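# Flip cylinders two at a time to match six colour pairs

## Task

Twelve cylinders hide colours on their bottom faces, forming six matching pairs. Flip them two at a time. If the two flipped ones match, leave both colour-side up. If not, flip both back colour-side down before flipping any other cylinder. Continue until all twelve stand colour-side up, then release everything. Lifting or tipping a cylinder already counts as flipping it, even if it goes straight back down. Before a flipped cylinder may be turned back down, it and its partner from the same turn must both stand colour-side up on the table at the same moment; otherwise the task fails. A cylinder from an already matched pair cannot serve as that partner. At the end, no gripper may hold a loose object, the two grippers may not clamp one between them, and the robot may not carry more than one fifth of any cylinder's weight. Letting a cylinder topple onto the table is allowed if no part of the robot touches it as it lands. Anything that stays in place only because the robot holds it does not count. Nothing may be pushed or knocked off the table.

## Robot and tools

Robot: two arms, left_arm and right_arm, mounted on opposite sides of the table. left_arm's base is on the +y side. The names do not tell you which side of an image an arm appears on. Each arm ends in a parallel gripper. Its fingers extend along the gripper's +x axis and close along its y axis. The reported end_effector_position is the point between the finger pads, 3 to 4 cm back from the tips.

Frame: one scene frame shared by both arms, in metres. The origin is at the table centre, +z points up, and the table surface is at z = +0.020. Orientations are quaternions written w first (qw, qx, qy, qz). Reported hand positions can be slightly wrong, more so when an arm reaches far.

Row format, used by execute_actions and move: one flat list of 16 numbers covering both arms, even if only one arm moves. The first 8 are left_arm: x, y, z, qw, qx, qy, qz, opening. The next 8 are the same fields for right_arm. x, y, z and the quaternion form an absolute target pose in the scene frame, not an offset. Opening runs from -1 to 1. +1 is fully open (0.088 m); empty fingers close completely near -0.80, and values down to -1 close them no further. Going from fully open to closed takes about 0.5 s or more. To hold something, command an opening well below the grip_measured reading; the further below, the firmer the squeeze (up to about 34 N per pad). A fast close can press harder. Each gripper's readings can be off by roughly 1 mm. To keep an arm still, resend the exact pose from the last result taken before it stopped. To keep its orientation, resend the same target quaternion rather than the reported one, which may have drifted.

Tools:
- execute_actions {actions, pictures}: actions holds at most one item. An empty list just returns the state with pictures. {"rows": [[16 numbers], ...], "steps": n} applies one row per control step (1/30 s), with n from 1 to 15 (default 15) and at least 5. The last row repeats if rows run out. {"steps": n} with no rows is a wait of up to 300 steps, counted from the previous result, so your reply time is included. Set pictures true to get images.
- move {target, speed}: target is one 16-number row as above. Each gripper travels in a straight line toward its pose, turning the shorter way, and both paths finish together within 0.5 to 10 s. speed is in m/s, from 0.002 to 0.5 (default 0.25); rotation is limited to twice that in rad/s. Openings are sent at the start. Paths ignore obstacles and the other arm, and a gripper may lag, stray or overshoot the speed, especially when its arm is nearly straight. Faster contact and targets set deeper past a surface push harder. The result adds a move: line giving the outcome (done, off_target, moving, held, fault), any limits (paced = target clipped; held = some steps blocked, after which the arm may jump fast), and each gripper's distance from its target. Pictures are included.
- wait {seconds}: 0 to 10 s with no new command.
- zoom_image {camera, region}: camera is cam_high, cam_low, cam_left_wrist or cam_right_wrist (all 504x504). region is [x0, y0, x1, y1] in pixels, origin at top-left, at most 504 by 504.


Control limits: at each step the command is clamped to within 70 mm and 16 degrees of the measured pose, then solved by damped inverse kinematics, giving position priority over orientation. A call is refused if a target lies more than 0.6 m from the arm's last reported position along any gripper axis. After an action ends, an arm continues only to its last clamped pose, so far targets need several calls. Friction may leave the gripper short or tilted, and tiny moves may not happen, so check the pose after each move. Joint ranges (rad): waist -3.054 to 3.054, shoulder 0.000 to 3.142, elbow 0.000 to 2.356, wrist pitch -1.571 to 1.571, wrist yaw -1.571 to 1.571, wrist roll -3.142 to 3.142.

Results: a state line for each arm gives pose and velocities; grip_measured is the finger opening on the command scale. Joint positions end with the opening in metres. Joint torques are whole drive outputs, noisy and offset, so use them only as a rough hint. HELD marks steps whose command was blocked, and a pose unreachable line names the arm whose command the clearance check altered. A Hand target line appears when no steps are pending. In execute_actions the final 5 steps are held back and run while you compose your next reply; the simulation keeps running during replies.

Camera calibration lines give K, distortion D and T_world_to_cam for projecting scene points into images. They are approximate, and wrist camera poses follow the arm joints.

Avoid: arms colliding or pressing on each other, including their mounts. Avoid hard impacts: reaching a joint load limit (waist 16.6, shoulder 20.6, elbow 20.5, wrist pitch 5.42, wrist yaw 5.4, wrist roll 5.07 N m, held weight included) stops the arm for 10 s. Long loaded holds heat motors: a MOTOR HOT warning appears from 50 °C, and at 95 °C the arm is held and may lose power. Avoid drops, slips, slams and objects leaving the table. Objects may occasionally be nudged by outside pushes. Open both grippers and move clear before finishing.

Each tool is called after "Emit:" as a command line: name --argument value for each argument, lists and objects as JSON in quotes; but a table of rows of numbers goes row by row, as --pt "numbers of a row", without its own name.

## Session

Emit:
execute_actions --actions '[]'

Scene clock: 0.00 s of 17941.00 s.
left_arm: end_effector_position=(+0.0119, +0.2486, +0.4468) grip_measured=+0.837 end_effector_quat_wxyz=(+0.852, -0.016, -0.025, -0.522) end_effector_velocity=(-0.000, +0.001, +0.003) end_effector_angular_velocity=(-0.014, +0.001, +0.004) | right_arm: end_effector_position=(+0.2656, -0.1835, +0.2489) grip_measured=+0.844 end_effector_quat_wxyz=(+0.691, -0.550, +0.343, +0.319) end_effector_velocity=(-0.002, -0.002, -0.001) end_effector_angular_velocity=(-0.013, +0.008, +0.019)
Joint positions: left_arm=[-0.001  0.854  0.655  0.257  0.007 -0.001  0.08 ] | right_arm=[-0.367  1.738  1.376 -0.714  0.351 -0.721  0.08 ]
Joint velocities: left_arm=[-0.002 -0.002  0.002  0.007 -0.007 -0.007 -0.   ] | right_arm=[-0.002 -0.007 -0.007 -0.007 -0.007 -0.022 -0.   ]
Joint torques (N m, as the arm reports them, + toward a larger angle): no reading
Heat: left arm: hottest wrist yaw 28 °C (+0.0 °C/min); right arm: hottest shoulder 26 °C (+0.0 °C/min).
Hand target (left_arm): +0.012, +0.249, +0.447; +0.852, -0.016, -0.025, -0.522
Hand target (right_arm): +0.266, -0.183, +0.249; +0.691, -0.550, +0.343, +0.319

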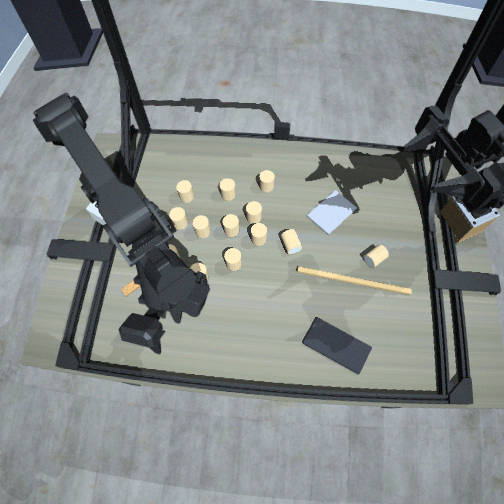

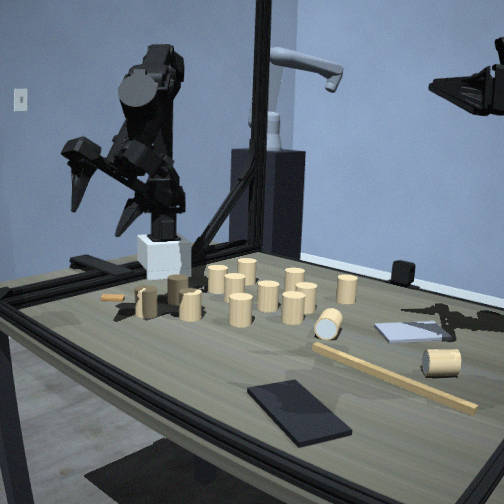

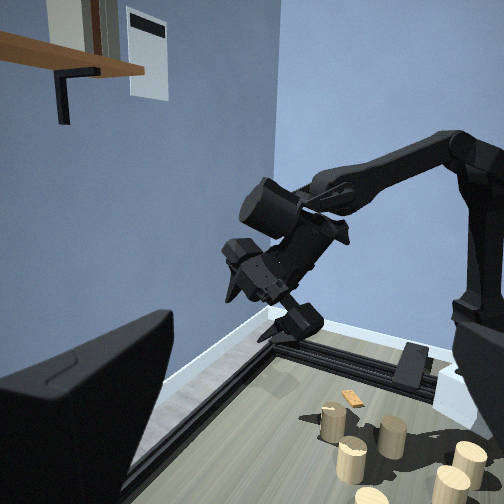

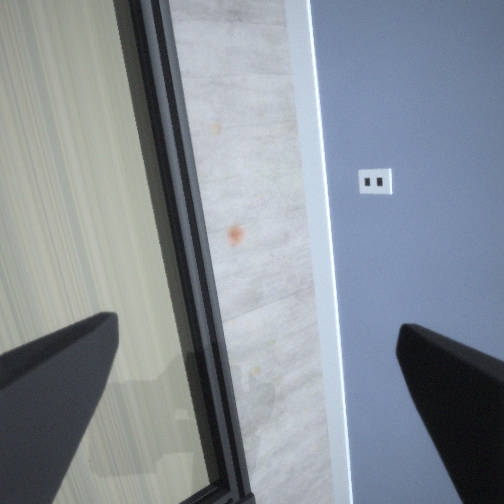

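Emit:
move --target '[0.0,0.25,0.3,0.707,0,0,-0.707,1,-0.25,-0.25,0.36,0.5,0,0,0.866,1]'

Emit:
zoom_image --camera "cam_high" --region '[100,150,320,320]'

Scene clock: 5.70 s of 17941.00 s.
left_arm: end_effector_position=(+0.0012, +0.2487, +0.3055) grip_measured=+1.000 end_effector_quat_wxyz=(+0.707, +0.001, -0.008, -0.707) end_effector_velocity=(+0.000, -0.000, -0.000) end_effector_angular_velocity=(-0.002, -0.009, +0.005) | right_arm: end_effector_position=(-0.2488, -0.2492, +0.3658) grip_measured=+1.000 end_effector_quat_wxyz=(+0.503, +0.001, -0.007, +0.864) end_effector_velocity=(-0.003, -0.000, +0.001) end_effector_angular_velocity=(+0.011, +0.009, +0.010)
Joint positions: left_arm=[0.318 1.24  0.254 1.002 0.797 0.001 0.088] | right_arm=[ 1.542  0.584  0.403  0.193  0.589 -0.018  0.088]
Joint velocities: left_arm=[-0.002  0.002 -0.002  0.007 -0.007  0.007  0.   ] | right_arm=[ 0.002  0.012 -0.007  0.037 -0.007 -0.007  0.   ]
Joint torques (N m, as the arm reports them, + toward a larger angle): left_arm=[ 0.27 -2.38  4.29  1.7   0.13  0.13] | right_arm=[ 0.26 -0.87  5.9   1.46  0.01 -0.22]
Heat: left arm: hottest wrist pitch 28 °C (+0.0 °C/min); right arm: hottest shoulder 26 °C (+0.0 °C/min).
Hand target (left_arm): +0.000, +0.250, +0.299; +0.707, +0.001, +0.000, -0.707
Hand target (right_arm): -0.250, -0.249, +0.360; +0.503, -0.006, -0.010, +0.864
Off the commanded pose (left_arm): 0.006 m, 1 deg.
Off the commanded pose (right_arm): 0.006 m, 1 deg.
Kept back: nothing.
move: done
camera_calibration (this result's frames):
cam_left_wrist: T_world_to_cam=[[-0.999359, -0.0336842, -0.012129, 0.0258373], [0.00207884, 0.283617, -0.958935, 0.255243], [0.0357409, -0.958346, -0.283365, 0.39784], [0, 0, 0, 1]] pos_world=[0.0110709, 0.309748, 0.357809]
cam_right_wrist: T_world_to_cam=[[0.882184, 0.465762, 0.0694031, 0.316487], [0.196699, -0.23056, -0.95297, 0.373206], [-0.427855, 0.854347, -0.295011, 0.294255], [0, 0, 0, 1]] pos_world=[-0.22671, -0.312757, 0.420498]

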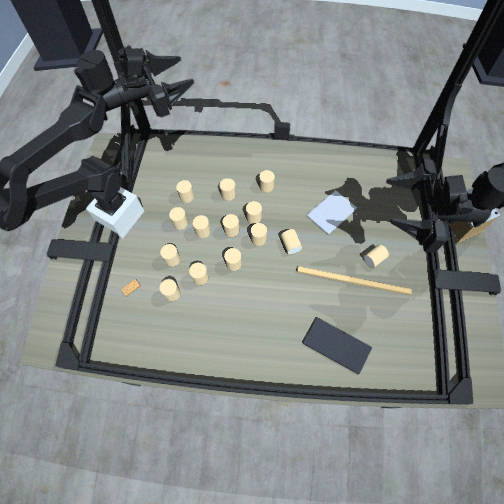

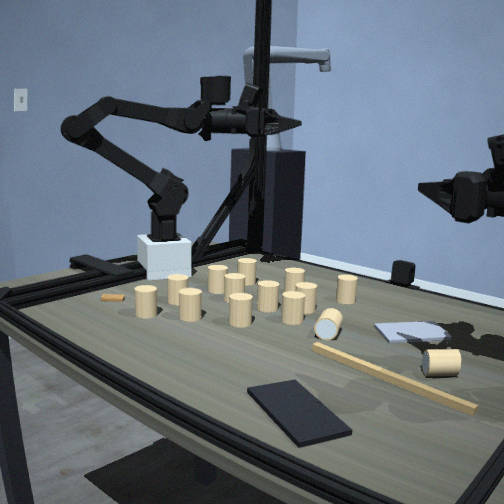

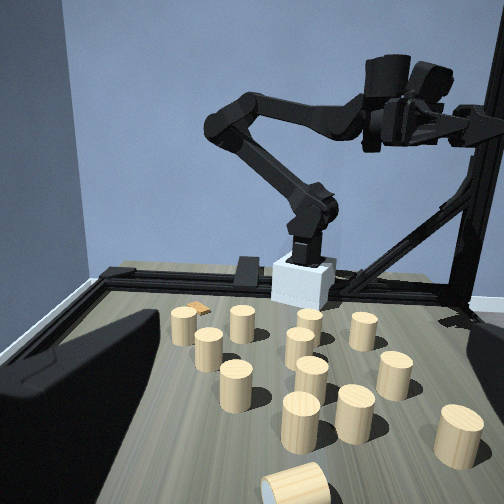

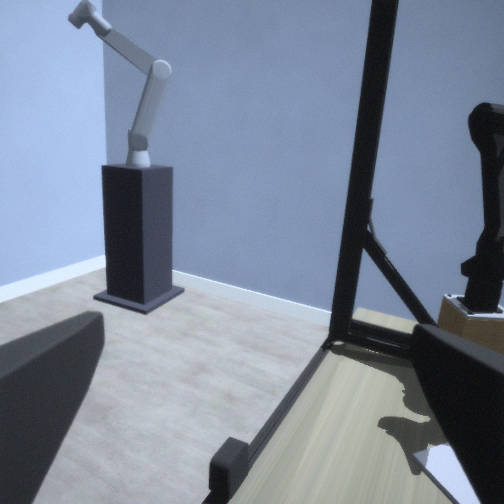

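Region (100, 150, 320, 320) of cam_high's 504x504 image, scaled by 2.291, with more detail than that image has; it fills the top 389 rows of this view, and the rest is white.

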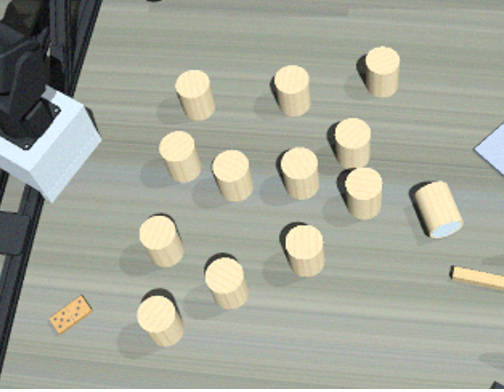

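Emit:
move --target '[0.0,0.2,0.28,0.707,0,0,-0.707,1,0.015,-0.122,0.16,0.5,-0.5,0.5,0.5,0.6]' --speed 0.4

Emit:
move --target '[0.0,0.2,0.28,0.707,0,0,-0.707,1,0.015,-0.122,0.077,0.5,-0.5,0.5,0.5,0.6]'

Scene clock: 9.10 s of 17941.00 s.
left_arm: end_effector_position=(-0.0011, +0.2023, +0.2792) grip_measured=+1.000 end_effector_quat_wxyz=(+0.707, +0.001, +0.000, -0.707) end_effector_velocity=(+0.000, -0.000, -0.003) end_effector_angular_velocity=(+0.010, +0.029, +0.005) | right_arm: end_effector_position=(+0.0134, -0.1254, +0.1624) grip_measured=+0.600 end_effector_quat_wxyz=(+0.493, -0.498, +0.502, +0.506) end_effector_velocity=(-0.001, -0.002, -0.002) end_effector_angular_velocity=(-0.024, +0.014, +0.005)
Joint positions: left_arm=[0.16  1.539 0.323 1.215 0.639 0.001 0.088] | right_arm=[ 0.171  1.802  1.242 -1.016 -0.016 -0.275  0.068]
Joint velocities: left_arm=[-0.002  0.002 -0.002 -0.007 -0.007 -0.022 -0.   ] | right_arm=[-0.002  0.017  0.012 -0.022 -0.007 -0.007  0.   ]
Joint torques (N m, as the arm reports them, + toward a larger angle): left_arm=[-0.29 -3.75  5.52  1.78 -0.09 -0.05] | right_arm=[-0.3  -7.33  6.87 -0.11  0.01 -0.18]
Heat: left arm: hottest wrist pitch 28 °C (+0.0 °C/min); right arm: hottest shoulder 27 °C (+6.6 °C/min).
Hand target (left_arm): -0.000, +0.200, +0.280; +0.707, -0.001, +0.000, -0.707
Hand target (right_arm): +0.015, -0.124, +0.161; +0.491, -0.501, +0.504, +0.504
Off the commanded pose (left_arm): 0.003 m, 0 deg.
Off the commanded pose (right_arm): 0.004 m, 1 deg.
Kept back: nothing.
move: done
camera_calibration (this result's frames):
cam_left_wrist: T_world_to_cam=[[-0.999447, -0.0332287, -0.000936231, 0.0184083], [-0.00890325, 0.294713, -0.955544, 0.239937], [0.0320274, -0.955008, -0.294846, 0.348501], [0, 0, 0, 1]] pos_world=[0.0093727, 0.262721, 0.332041]
cam_right_wrist: T_world_to_cam=[[0.997635, 0.067542, 0.0127298, -0.000628113], [0.0603877, -0.949811, 0.30694, -0.136627], [0.0328223, -0.305445, -0.951644, 0.195733], [0, 0, 0, 1]] pos_world=[0.00245284, -0.0699421, 0.228212]

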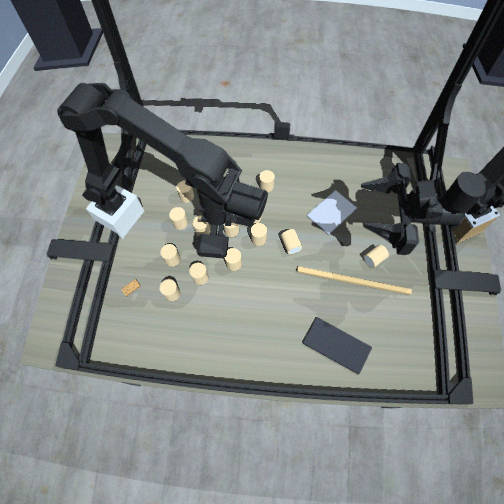

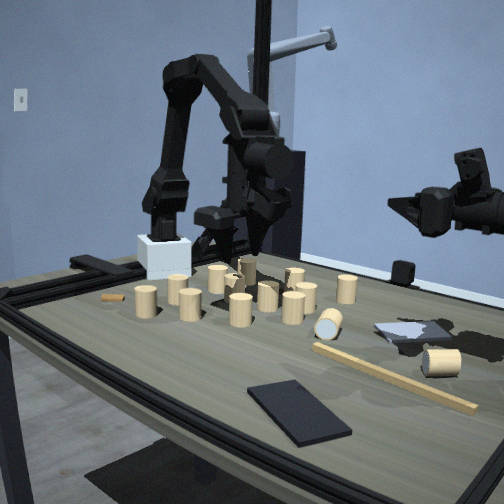

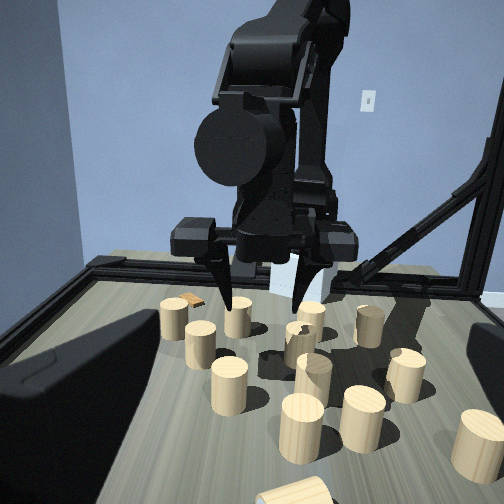

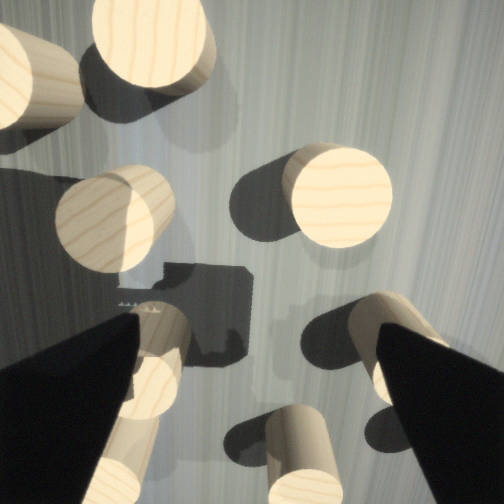

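Scene clock: 10.07 s of 17941.00 s.
left_arm: end_effector_position=(-0.0011, +0.2023, +0.2793) grip_measured=+1.000 end_effector_quat_wxyz=(+0.707, +0.001, -0.000, -0.707) end_effector_velocity=(-0.000, +0.000, +0.001) end_effector_angular_velocity=(-0.006, +0.003, +0.005) | right_arm: end_effector_position=(+0.0165, -0.1192, +0.0833) grip_measured=+0.600 end_effector_quat_wxyz=(+0.505, -0.497, +0.494, +0.504) end_effector_velocity=(-0.003, -0.001, -0.006) end_effector_angular_velocity=(-0.006, +0.024, +0.005)
Joint positions: left_arm=[0.16  1.539 0.324 1.215 0.639 0.001 0.088] | right_arm=[ 0.174  1.945  1.082 -0.69  -0.001 -0.265  0.068]
Joint velocities: left_arm=[-0.002 -0.002 -0.002  0.007 -0.007 -0.007 -0.   ] | right_arm=[-0.002  0.017 -0.002  0.007 -0.022 -0.007 -0.   ]
Joint torques (N m, as the arm reports them, + toward a larger angle): left_arm=[-0.25 -4.25  5.51  1.47 -0.06 -0.02] | right_arm=[ 0.34 -7.63  3.72  0.32 -0.03  0.17]
Heat: left arm: hottest wrist pitch 28 °C (+0.0 °C/min); right arm: hottest shoulder 27 °C (+6.0 °C/min).
Hand target (left_arm): -0.000, +0.200, +0.280; +0.707, -0.000, -0.000, -0.707
Hand target (right_arm): +0.015, -0.123, +0.077; +0.500, -0.500, +0.500, +0.500
Off the commanded pose (left_arm): 0.003 m, 0 deg.
Off the commanded pose (right_arm): 0.007 m, 1 deg.
Kept back: nothing.
move: done
camera_calibration (this result's frames):
cam_left_wrist: T_world_to_cam=[[-0.999447, -0.0332291, -0.00115355, 0.0185146], [-0.00868574, 0.29442, -0.955637, 0.240161], [0.0320945, -0.955098, -0.294546, 0.348411], [0, 0, 0, 1]] pos_world=[0.00940827, 0.262673, 0.332151]
cam_right_wrist: T_world_to_cam=[[0.997621, 0.059772, 0.0343364, -0.00583527], [0.0472858, -0.955842, 0.290051, -0.105828], [0.0501571, -0.287737, -0.956395, 0.124462], [0, 0, 0, 1]] pos_world=[0.0045829, -0.0649934, 0.14993]

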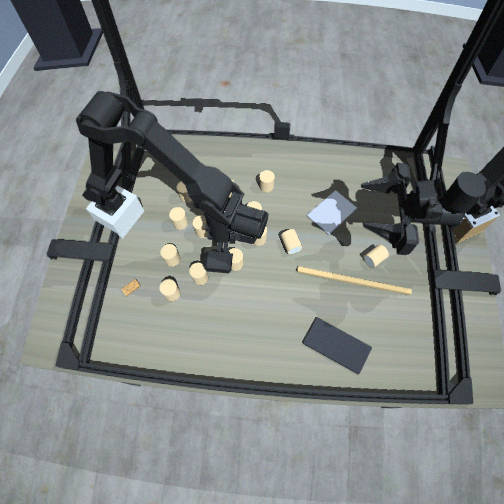

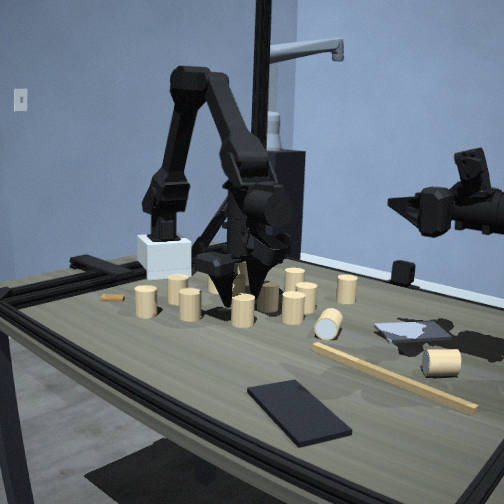

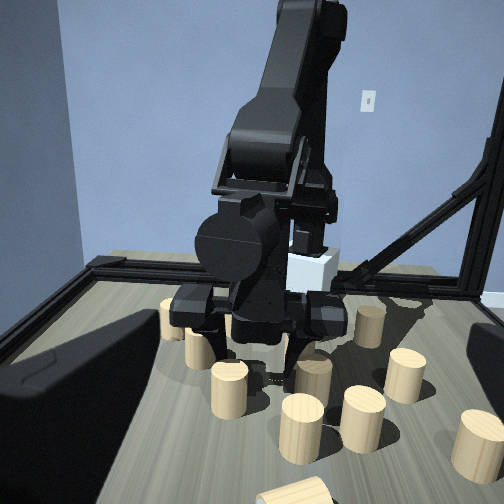

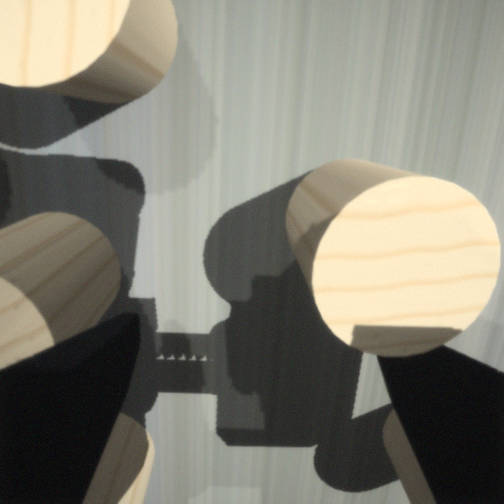

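Emit:
move --target '[0.0,0.2,0.28,0.707,0,0,-0.707,1,0.015,-0.13,0.14,0.5,-0.5,0.5,0.5,0.6]'

Emit:
move --target '[0.0,0.2,0.28,0.707,0,0,-0.707,1,0.043,-0.093,0.13,0.5,-0.5,0.5,0.5,0.6]'

Emit:
move --target '[0.0,0.2,0.28,0.707,0,0,-0.707,1,0.043,-0.095,0.072,0.5,-0.5,0.5,0.5,0.6]' --speed 0.15

Scene clock: 11.30 s of 17941.00 s.
left_arm: end_effector_position=(-0.0010, +0.2022, +0.2793) grip_measured=+1.000 end_effector_quat_wxyz=(+0.707, +0.001, -0.000, -0.707) end_effector_velocity=(-0.002, -0.001, -0.000) end_effector_angular_velocity=(-0.002, +0.006, +0.000) | right_arm: end_effector_position=(+0.0135, -0.1318, +0.1343) grip_measured=+0.600 end_effector_quat_wxyz=(+0.495, -0.503, +0.505, +0.498) end_effector_velocity=(-0.001, -0.001, +0.005) end_effector_angular_velocity=(-0.000, +0.008, +0.019)
Joint positions: left_arm=[0.16  1.54  0.324 1.215 0.639 0.001 0.088] | right_arm=[ 0.172  1.828  1.155 -0.914 -0.001 -0.265  0.068]
Joint velocities: left_arm=[-0.007  0.002 -0.002  0.007 -0.007 -0.007 -0.   ] | right_arm=[-0.002 -0.012  0.007 -0.022 -0.007 -0.022 -0.   ]
Joint torques (N m, as the arm reports them, + toward a larger angle): left_arm=[-0.16 -4.08  5.54  1.48 -0.12 -0.05] | right_arm=[ -0.32 -10.25   6.55  -0.1   -0.04  -0.08]
Heat: left arm: hottest wrist pitch 28 °C (+0.0 °C/min); right arm: hottest shoulder 27 °C (+5.3 °C/min).
Hand target (left_arm): +0.000, +0.200, +0.280; +0.707, +0.000, +0.000, -0.707
Hand target (right_arm): +0.015, -0.129, +0.140; +0.500, -0.500, +0.500, +0.500
Off the commanded pose (left_arm): 0.003 m, 0 deg.
Off the commanded pose (right_arm): 0.006 m, 1 deg.
Kept back: nothing.
move: done
camera_calibration (this result's frames):
cam_left_wrist: T_world_to_cam=[[-0.999447, -0.0332291, -0.00115355, 0.0185719], [-0.00868574, 0.29442, -0.955637, 0.240189], [0.0320945, -0.955098, -0.294546, 0.348332], [0, 0, 0, 1]] pos_world=[0.00946833, 0.262592, 0.332154]
cam_right_wrist: T_world_to_cam=[[0.997945, 0.0595792, 0.0235609, -0.00242826], [0.0488971, -0.945884, 0.320799, -0.135285], [0.0413988, -0.318988, -0.946854, 0.164487], [0, 0, 0, 1]] pos_world=[0.00222873, -0.0753497, 0.199202]

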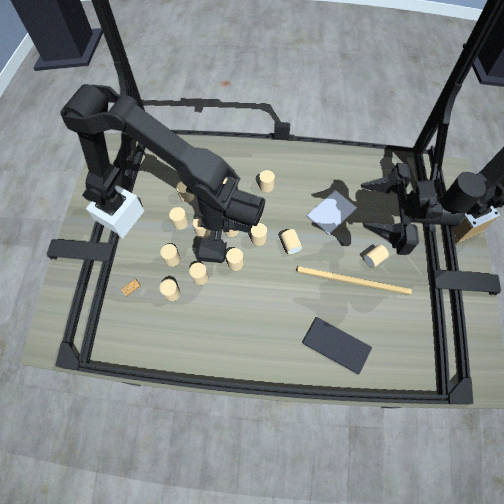

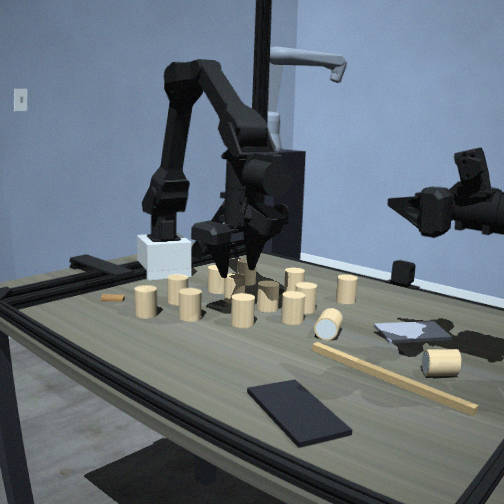

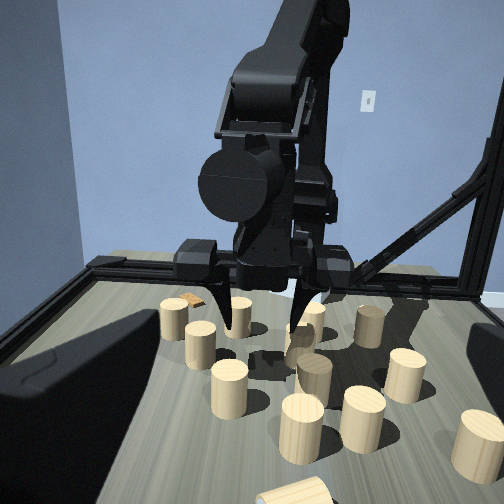

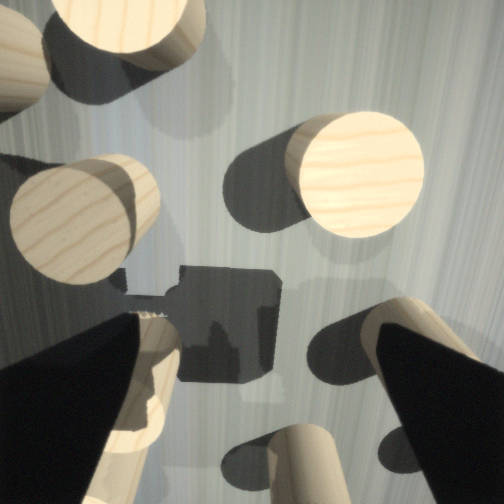

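Scene clock: 12.20 s of 17941.00 s.
left_arm: end_effector_position=(-0.0010, +0.2022, +0.2793) grip_measured=+1.000 end_effector_quat_wxyz=(+0.707, +0.001, -0.000, -0.707) end_effector_velocity=(-0.000, +0.000, -0.003) end_effector_angular_velocity=(+0.014, +0.018, +0.005) | right_arm: end_effector_position=(+0.0412, -0.0938, +0.1323) grip_measured=+0.600 end_effector_quat_wxyz=(+0.503, -0.498, +0.498, +0.501) end_effector_velocity=(-0.001, +0.000, -0.001) end_effector_angular_velocity=(-0.000, +0.023, +0.000)
Joint positions: left_arm=[0.16  1.54  0.324 1.215 0.639 0.001 0.088] | right_arm=[ 0.125  1.967  1.336 -0.932 -0.001 -0.309  0.068]
Joint velocities: left_arm=[-0.002 -0.007 -0.002 -0.022 -0.007 -0.007 -0.   ] | right_arm=[-0.007  0.007  0.007 -0.007 -0.022 -0.007 -0.   ]
Joint torques (N m, as the arm reports them, + toward a larger angle): left_arm=[-0.11 -4.41  5.35  1.44 -0.05 -0.08] | right_arm=[-0.27 -8.44  6.77 -0.09 -0.04 -0.23]
Heat: left arm: hottest wrist pitch 29 °C (+4.9 °C/min); right arm: hottest shoulder 27 °C (+4.9 °C/min).
Hand target (left_arm): -0.000, +0.200, +0.280; +0.707, -0.000, +0.000, -0.707
Hand target (right_arm): +0.043, -0.093, +0.130; +0.500, -0.500, +0.500, +0.500
Off the commanded pose (left_arm): 0.003 m, 0 deg.
Off the commanded pose (right_arm): 0.003 m, 1 deg.
Kept back: nothing.
move: done
camera_calibration (this result's frames):
cam_left_wrist: T_world_to_cam=[[-0.999447, -0.0332291, -0.00115355, 0.0185719], [-0.00868574, 0.29442, -0.955637, 0.240189], [0.0320945, -0.955098, -0.294546, 0.348332], [0, 0, 0, 1]] pos_world=[0.00946833, 0.262592, 0.332154]
cam_right_wrist: T_world_to_cam=[[0.997959, 0.0555179, 0.0315536, -0.0337749], [0.0435709, -0.953217, 0.299129, -0.0976591], [0.0466845, -0.297144, -0.953691, 0.176292], [0, 0, 0, 1]] pos_world=[0.029731, -0.0388313, 0.198406]

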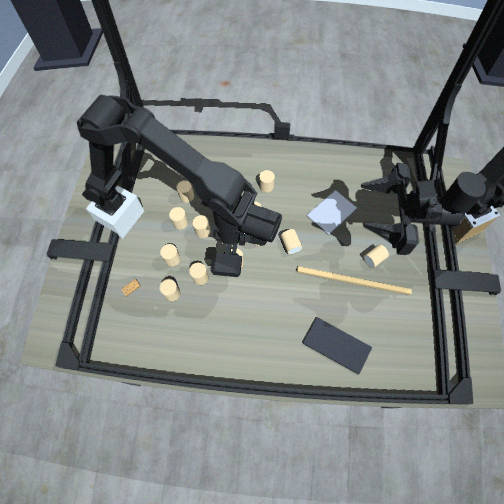

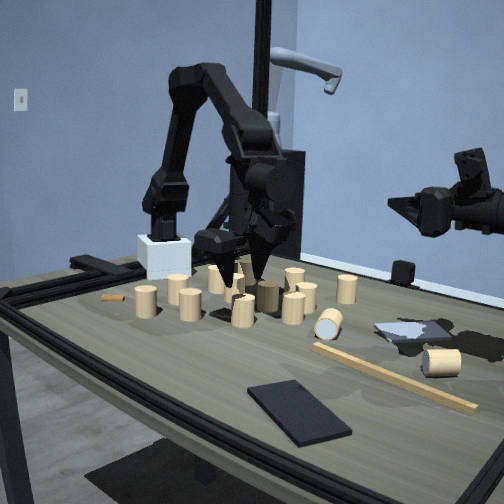

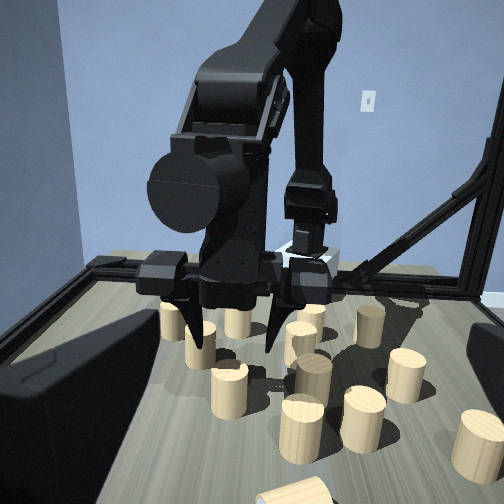

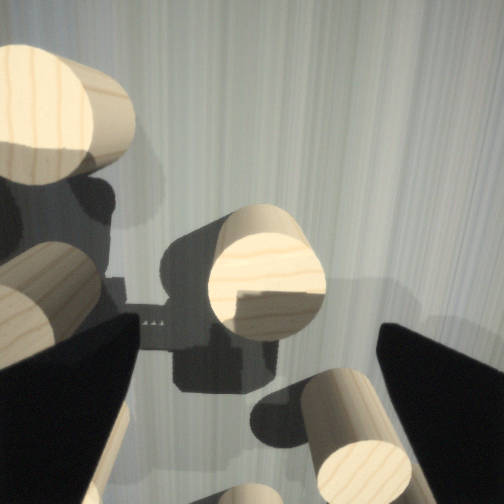

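Scene clock: 13.10 s of 17941.00 s.
left_arm: end_effector_position=(-0.0010, +0.2022, +0.2793) grip_measured=+1.000 end_effector_quat_wxyz=(+0.707, +0.001, -0.000, -0.707) end_effector_velocity=(+0.001, +0.002, -0.003) end_effector_angular_velocity=(+0.010, +0.015, +0.010) | right_arm: end_effector_position=(+0.0428, -0.0915, +0.0790) grip_measured=+0.600 end_effector_quat_wxyz=(+0.506, -0.496, +0.495, +0.503) end_effector_velocity=(-0.000, -0.000, -0.003) end_effector_angular_velocity=(-0.000, +0.008, +0.005)
Joint positions: left_arm=[0.16  1.54  0.324 1.215 0.639 0.001 0.088] | right_arm=[ 0.123  2.063  1.241 -0.731 -0.001 -0.311  0.068]
Joint velocities: left_arm=[ 0.002 -0.002 -0.007 -0.007 -0.007 -0.007  0.   ] | right_arm=[-0.002  0.007 -0.002  0.007 -0.007 -0.007 -0.   ]
Joint torques (N m, as the arm reports them, + toward a larger angle): left_arm=[-0.05 -4.45  5.61  1.45 -0.11 -0.07] | right_arm=[-0.32 -8.66  3.91  0.31 -0.04 -0.22]
Heat: left arm: hottest wrist pitch 29 °C (+4.6 °C/min); right arm: hottest shoulder 27 °C (+4.6 °C/min).
Hand target (left_arm): -0.000, +0.200, +0.280; +0.707, -0.000, +0.000, -0.707
Hand target (right_arm): +0.043, -0.096, +0.072; +0.500, -0.500, +0.500, +0.500
Off the commanded pose (left_arm): 0.003 m, 0 deg.
Off the commanded pose (right_arm): 0.008 m, 1 deg.
Kept back: nothing.
move: done
camera_calibration (this result's frames):
cam_left_wrist: T_world_to_cam=[[-0.999447, -0.0332291, -0.00115355, 0.0185719], [-0.00868574, 0.29442, -0.955637, 0.240189], [0.0320945, -0.955098, -0.294546, 0.348332], [0, 0, 0, 1]] pos_world=[0.00946833, 0.262592, 0.332154]
cam_right_wrist: T_world_to_cam=[[0.997852, 0.0551904, 0.0352846, -0.0341251], [0.0426296, -0.956102, 0.289916, -0.0791306], [0.0497362, -0.287789, -0.956401, 0.126994], [0, 0, 0, 1]] pos_world=[0.0311089, -0.037226, 0.145603]

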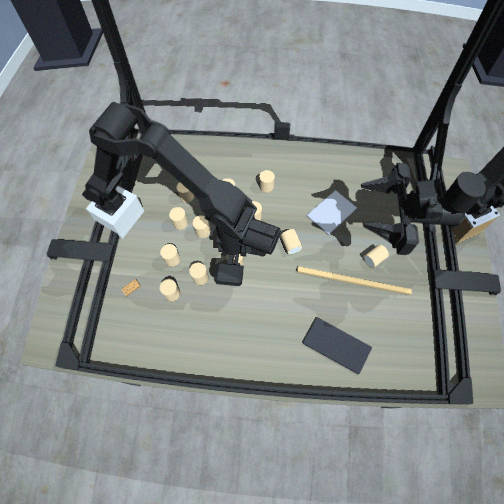

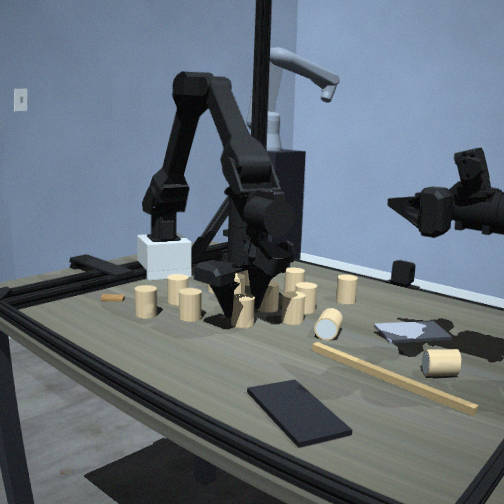

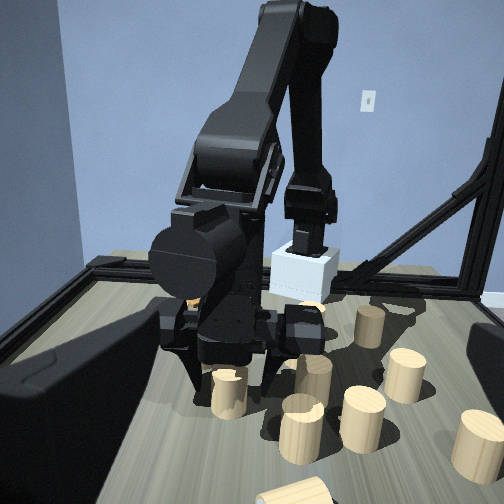

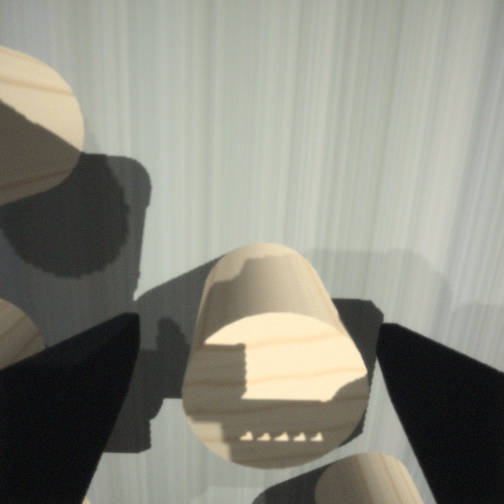

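Emit:
execute_actions --actions '[{"rows":[[0.0,0.2,0.28,0.707,0,0,-0.707,1,0.044,-0.095,0.078,0.5,-0.5,0.5,0.5,-0.3]],"steps":15}]'

Emit:
move --target '[0.0,0.2,0.28,0.707,0,0,-0.707,1,0.044,-0.095,0.17,0.5,-0.5,0.5,0.5,-0.3]'

Emit:
move --target '[0.0,0.13,0.28,0.707,0,0,-0.707,1,0,-0.03,0.28,0.5,0.5,0.5,0.5,-0.3]' --speed 0.4

Scene clock: 13.83 s of 17941.00 s.
left_arm: end_effector_position=(-0.0010, +0.2022, +0.2793) grip_measured=+1.000 end_effector_quat_wxyz=(+0.707, +0.001, -0.000, -0.707) end_effector_velocity=(+0.001, -0.000, -0.001) end_effector_angular_velocity=(+0.006, +0.012, +0.015) | right_arm: end_effector_position=(+0.0427, -0.0947, +0.0786) grip_measured=+0.022 end_effector_quat_wxyz=(+0.502, -0.498, +0.500, +0.501) end_effector_velocity=(-0.004, -0.004, +0.000) end_effector_angular_velocity=(-0.014, +0.028, +0.020)
Joint positions: left_arm=[0.16  1.54  0.324 1.215 0.639 0.001 0.088] | right_arm=[ 0.12   2.063  1.241 -0.744 -0.002 -0.314  0.04 ]
Joint velocities: left_arm=[-0.007 -0.002 -0.002 -0.007 -0.022 -0.007 -0.   ] | right_arm=[-0.002 -0.002 -0.002 -0.022 -0.022 -0.022 -0.   ]
Joint torques (N m, as the arm reports them, + toward a larger angle): left_arm=[-0.06 -4.13  5.38  1.46 -0.06 -0.08] | right_arm=[-0.32 -9.72  5.54 -0.1  -0.01 -0.22]
Heat: left arm: hottest wrist pitch 29 °C (+4.3 °C/min); right arm: hottest shoulder 28 °C (+8.7 °C/min).
Steps of this call (steps 1 to 12: nothing new was sent; steps 13 to 22: the first 10 steps of this action). Readings (end_effector_position):
13: left_arm (-0.0010, +0.2022, +0.2793) | right_arm (+0.0430, -0.0915, +0.0787)
14: left_arm (-0.0010, +0.2022, +0.2793) | right_arm (+0.0430, -0.0919, +0.0788)
16: left_arm (-0.0010, +0.2022, +0.2793) | right_arm (+0.0429, -0.0935, +0.0787)
20: left_arm (-0.0010, +0.2022, +0.2793) | right_arm (+0.0428, -0.0943, +0.0786)
22: the state above

Scene clock: 15.00 s of 17941.00 s.
left_arm: end_effector_position=(-0.0010, +0.2021, +0.2794) grip_measured=+1.000 end_effector_quat_wxyz=(+0.707, +0.000, -0.000, -0.707) end_effector_velocity=(-0.002, -0.000, +0.000) end_effector_angular_velocity=(+0.002, -0.006, -0.000) | right_arm: end_effector_position=(+0.0425, -0.0958, +0.1646) grip_measured=+0.022 end_effector_quat_wxyz=(+0.496, -0.501, +0.505, +0.498) end_effector_velocity=(-0.004, -0.003, +0.004) end_effector_angular_velocity=(-0.014, +0.028, +0.005)
Joint positions: left_arm=[0.16  1.54  0.324 1.215 0.639 0.001 0.088] | right_arm=[ 0.12   1.939  1.432 -1.077 -0.002 -0.314  0.04 ]
Joint velocities: left_arm=[-0.007 -0.007 -0.002 -0.007 -0.007  0.007 -0.   ] | right_arm=[-0.002 -0.002  0.012 -0.037 -0.022 -0.007 -0.   ]
Joint torques (N m, as the arm reports them, + toward a larger angle): left_arm=[-0.34 -4.27  5.53  1.4  -0.09 -0.01] | right_arm=[ -0.31 -11.1    7.03  -0.12  -0.01  -0.21]
Heat: left arm: hottest wrist pitch 29 °C (+4.0 °C/min); right arm: hottest shoulder 28 °C (+8.0 °C/min).
Hand target (left_arm): +0.000, +0.200, +0.280; +0.707, -0.000, -0.000, -0.707
Hand target (right_arm): +0.044, -0.094, +0.170; +0.500, -0.500, +0.500, +0.500
Off your previous action's commanded pose (left_arm): 0.003 m, 0 deg at its last step (step 5 of this call).
Off your previous action's commanded pose (right_arm): 0.002 m, 0 deg at its last step (step 5 of this call).
Off the commanded pose (left_arm): 0.002 m, 0 deg.
Off the commanded pose (right_arm): 0.006 m, 1 deg.
Kept back: nothing.
move: done
camera_calibration (this result's frames):
cam_left_wrist: T_world_to_cam=[[-0.999447, -0.0332294, -0.00137086, 0.0186783], [-0.00846822, 0.294128, -0.955729, 0.240413], [0.0321615, -0.955188, -0.294247, 0.348241], [0, 0, 0, 1]] pos_world=[0.00950387, 0.262545, 0.332264]
cam_right_wrist: T_world_to_cam=[[0.998151, 0.0560727, 0.0234721, -0.0345896], [0.0457206, -0.946988, 0.318, -0.11189], [0.0400589, -0.316339, -0.9478, 0.203889], [0, 0, 0, 1]] pos_world=[0.0314738, -0.0395207, 0.229639]

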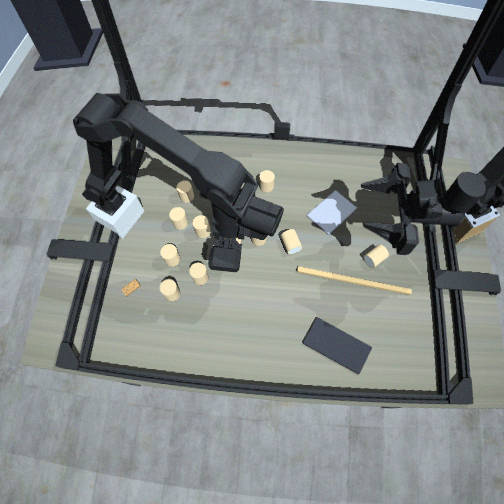

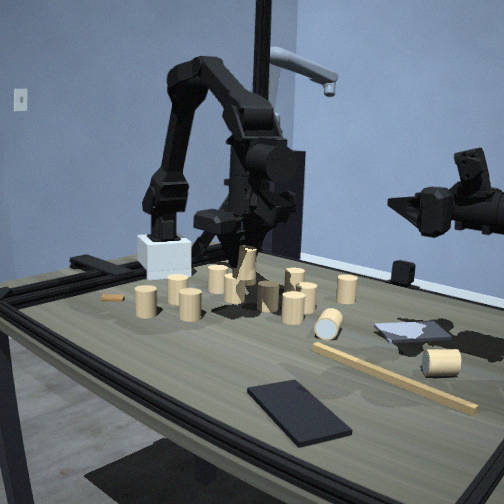

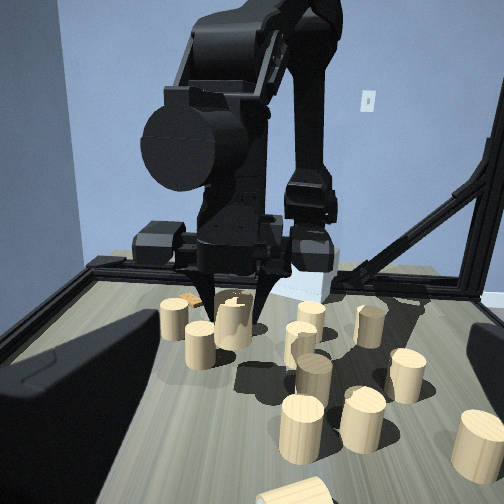

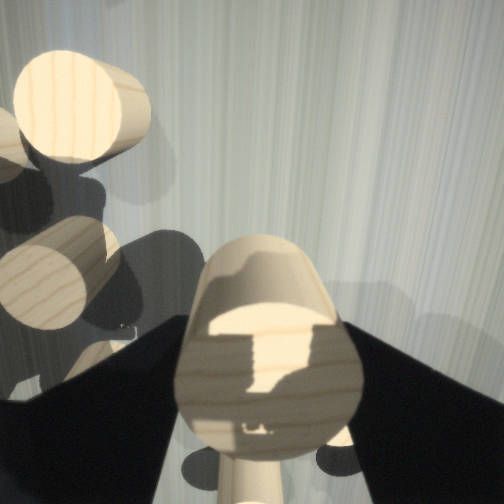

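Scene clock: 18.23 s of 17941.00 s.
left_arm: end_effector_position=(-0.0009, +0.1328, +0.2815) grip_measured=+1.000 end_effector_quat_wxyz=(+0.707, -0.000, -0.003, -0.707) end_effector_velocity=(-0.000, +0.000, -0.001) end_effector_angular_velocity=(+0.006, -0.004, +0.005) | right_arm: end_effector_position=(+0.0011, -0.0286, +0.2847) grip_measured=+0.023 end_effector_quat_wxyz=(+0.503, +0.501, +0.491, +0.504) end_effector_velocity=(+0.000, +0.000, -0.002) end_effector_angular_velocity=(-0.002, -0.007, -0.005)
Joint positions: left_arm=[0.012 1.738 0.554 1.189 0.492 0.001 0.088] | right_arm=[ 0.177  1.585  0.524  1.073 -0.25   1.558  0.04 ]
Joint velocities: left_arm=[-0.002 -0.002 -0.002 -0.007 -0.007  0.007  0.   ] | right_arm=[ 0.002  0.007 -0.002  0.007  0.007 -0.007  0.   ]
Joint torques (N m, as the arm reports them, + toward a larger angle): left_arm=[-0.39 -5.78  5.51  1.44 -0.15 -0.11] | right_arm=[ 0.29 -5.99  4.61  1.66  0.04  0.11]
Heat: left arm: hottest wrist pitch 29 °C (+3.3 °C/min); right arm: hottest shoulder 29 °C (+9.9 °C/min).
Hand target (left_arm): -0.000, +0.130, +0.280; +0.707, -0.001, +0.000, -0.707
Hand target (right_arm): +0.000, -0.029, +0.279; +0.504, +0.501, +0.496, +0.499
Off the commanded pose (left_arm): 0.003 m, 0 deg.
Off the commanded pose (right_arm): 0.005 m, 1 deg.
Kept back: nothing.
move: done
camera_calibration (this result's frames):
cam_left_wrist: T_world_to_cam=[[-0.999452, -0.0328617, -0.0039678, 0.0171066], [-0.00571346, 0.289344, -0.957208, 0.263847], [0.0326036, -0.956661, -0.289373, 0.2815], [0, 0, 0, 1]] pos_world=[0.00942681, 0.19352, 0.334083]
cam_right_wrist: T_world_to_cam=[[0.0738283, -0.0195042, -0.99708, 0.289549], [-0.952526, -0.297501, -0.0647098, 0.0440413], [-0.295371, 0.954522, -0.0405423, 0.11903], [0, 0, 0, 1]] pos_world=[0.0557315, -0.0948671, 0.296379]

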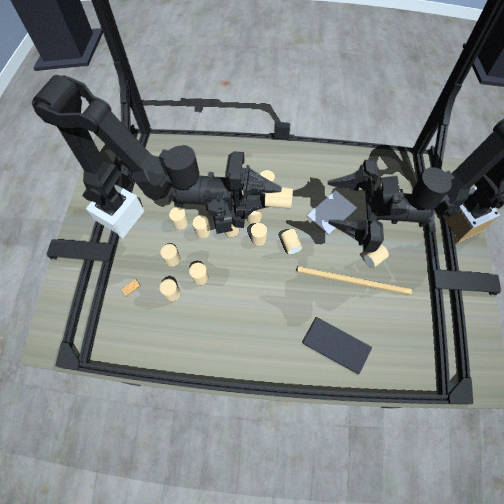

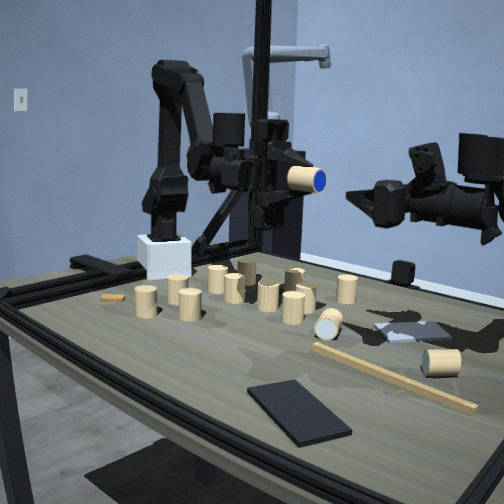

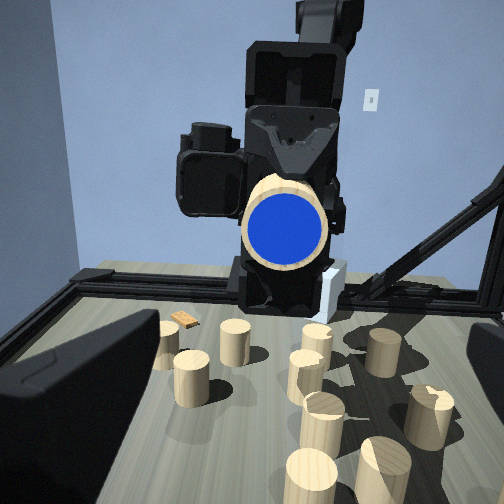

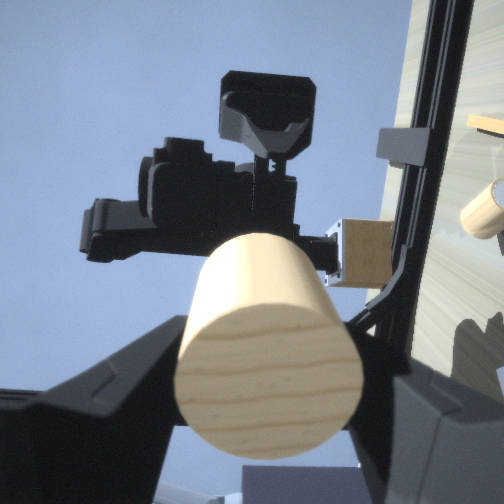

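Emit:
move --target '[0.0,0.04,0.289,0.707,0,0,-0.707,1,0,-0.03,0.28,0.5,0.5,0.5,0.5,-0.3]' --speed 0.15

Scene clock: 19.63 s of 17941.00 s.
left_arm: end_effector_position=(-0.0004, +0.0436, +0.2925) grip_measured=+1.000 end_effector_quat_wxyz=(+0.707, -0.001, -0.004, -0.707) end_effector_velocity=(+0.001, -0.003, +0.002) end_effector_angular_velocity=(-0.002, +0.006, +0.005) | right_arm: end_effector_position=(-0.0003, -0.0286, +0.2847) grip_measured=+0.022 end_effector_quat_wxyz=(+0.499, +0.501, +0.495, +0.505) end_effector_velocity=(+0.004, -0.001, -0.002) end_effector_angular_velocity=(-0.007, +0.009, -0.015)
Joint positions: left_arm=[-0.104  1.943  0.912  1.039  0.376  0.001  0.088] | right_arm=[ 0.177  1.586  0.523  1.075 -0.259  1.566  0.04 ]
Joint velocities: left_arm=[-0.002  0.002  0.012 -0.007 -0.007 -0.007 -0.   ] | right_arm=[-0.007 -0.002 -0.002 -0.007  0.007  0.007 -0.   ]
Joint torques (N m, as the arm reports them, + toward a larger angle): left_arm=[-0.12 -7.86  6.36  1.42 -0.18 -0.09] | right_arm=[-0.31 -6.66  4.6   1.32 -0.12  0.12]
Heat: left arm: hottest wrist pitch 29 °C (+3.1 °C/min); right arm: hottest shoulder 29 °C (+9.2 °C/min).
Hand target (left_arm): -0.000, +0.040, +0.289; +0.707, -0.000, +0.000, -0.707
Hand target (right_arm): +0.000, -0.030, +0.280; +0.500, +0.500, +0.500, +0.500
Off the commanded pose (left_arm): 0.005 m, 0 deg.
Off the commanded pose (right_arm): 0.005 m, 1 deg.
Kept back: nothing.
move: done
camera_calibration (this result's frames):
cam_left_wrist: T_world_to_cam=[[-0.999438, -0.0332504, -0.00417988, 0.0148796], [-0.00554407, 0.28706, -0.957897, 0.300481], [0.0330504, -0.957335, -0.287083, 0.198625], [0, 0, 0, 1]] pos_world=[0.00997248, 0.10439, 0.344913]
cam_right_wrist: T_world_to_cam=[[0.0667904, -0.0177439, -0.997609, 0.28989], [-0.95018, -0.306227, -0.0581683, 0.0406156], [-0.304463, 0.951793, -0.0373129, 0.117629], [0, 0, 0, 1]] pos_world=[0.0550441, -0.0943775, 0.295949]

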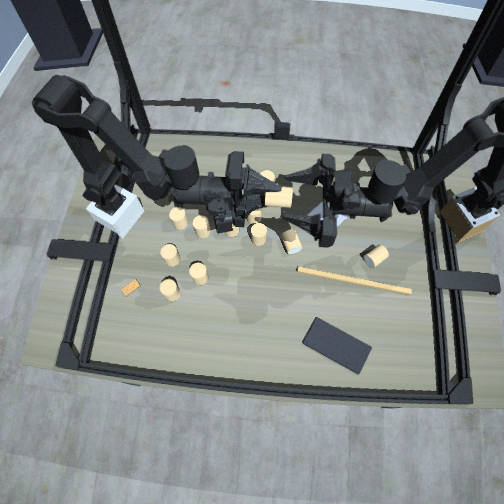

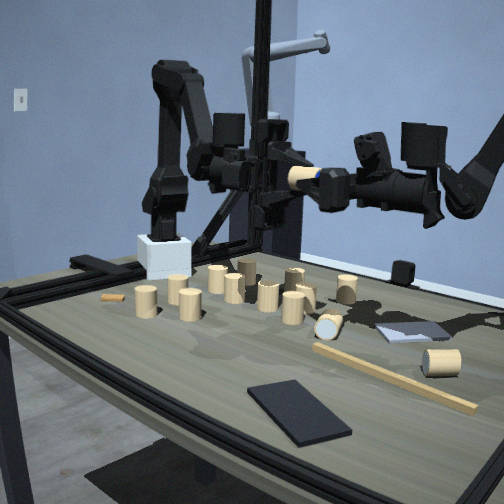

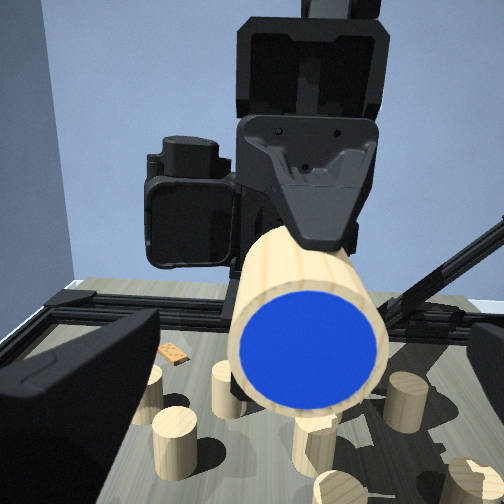

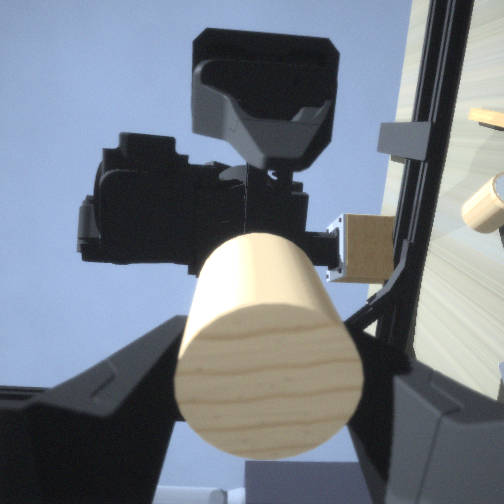

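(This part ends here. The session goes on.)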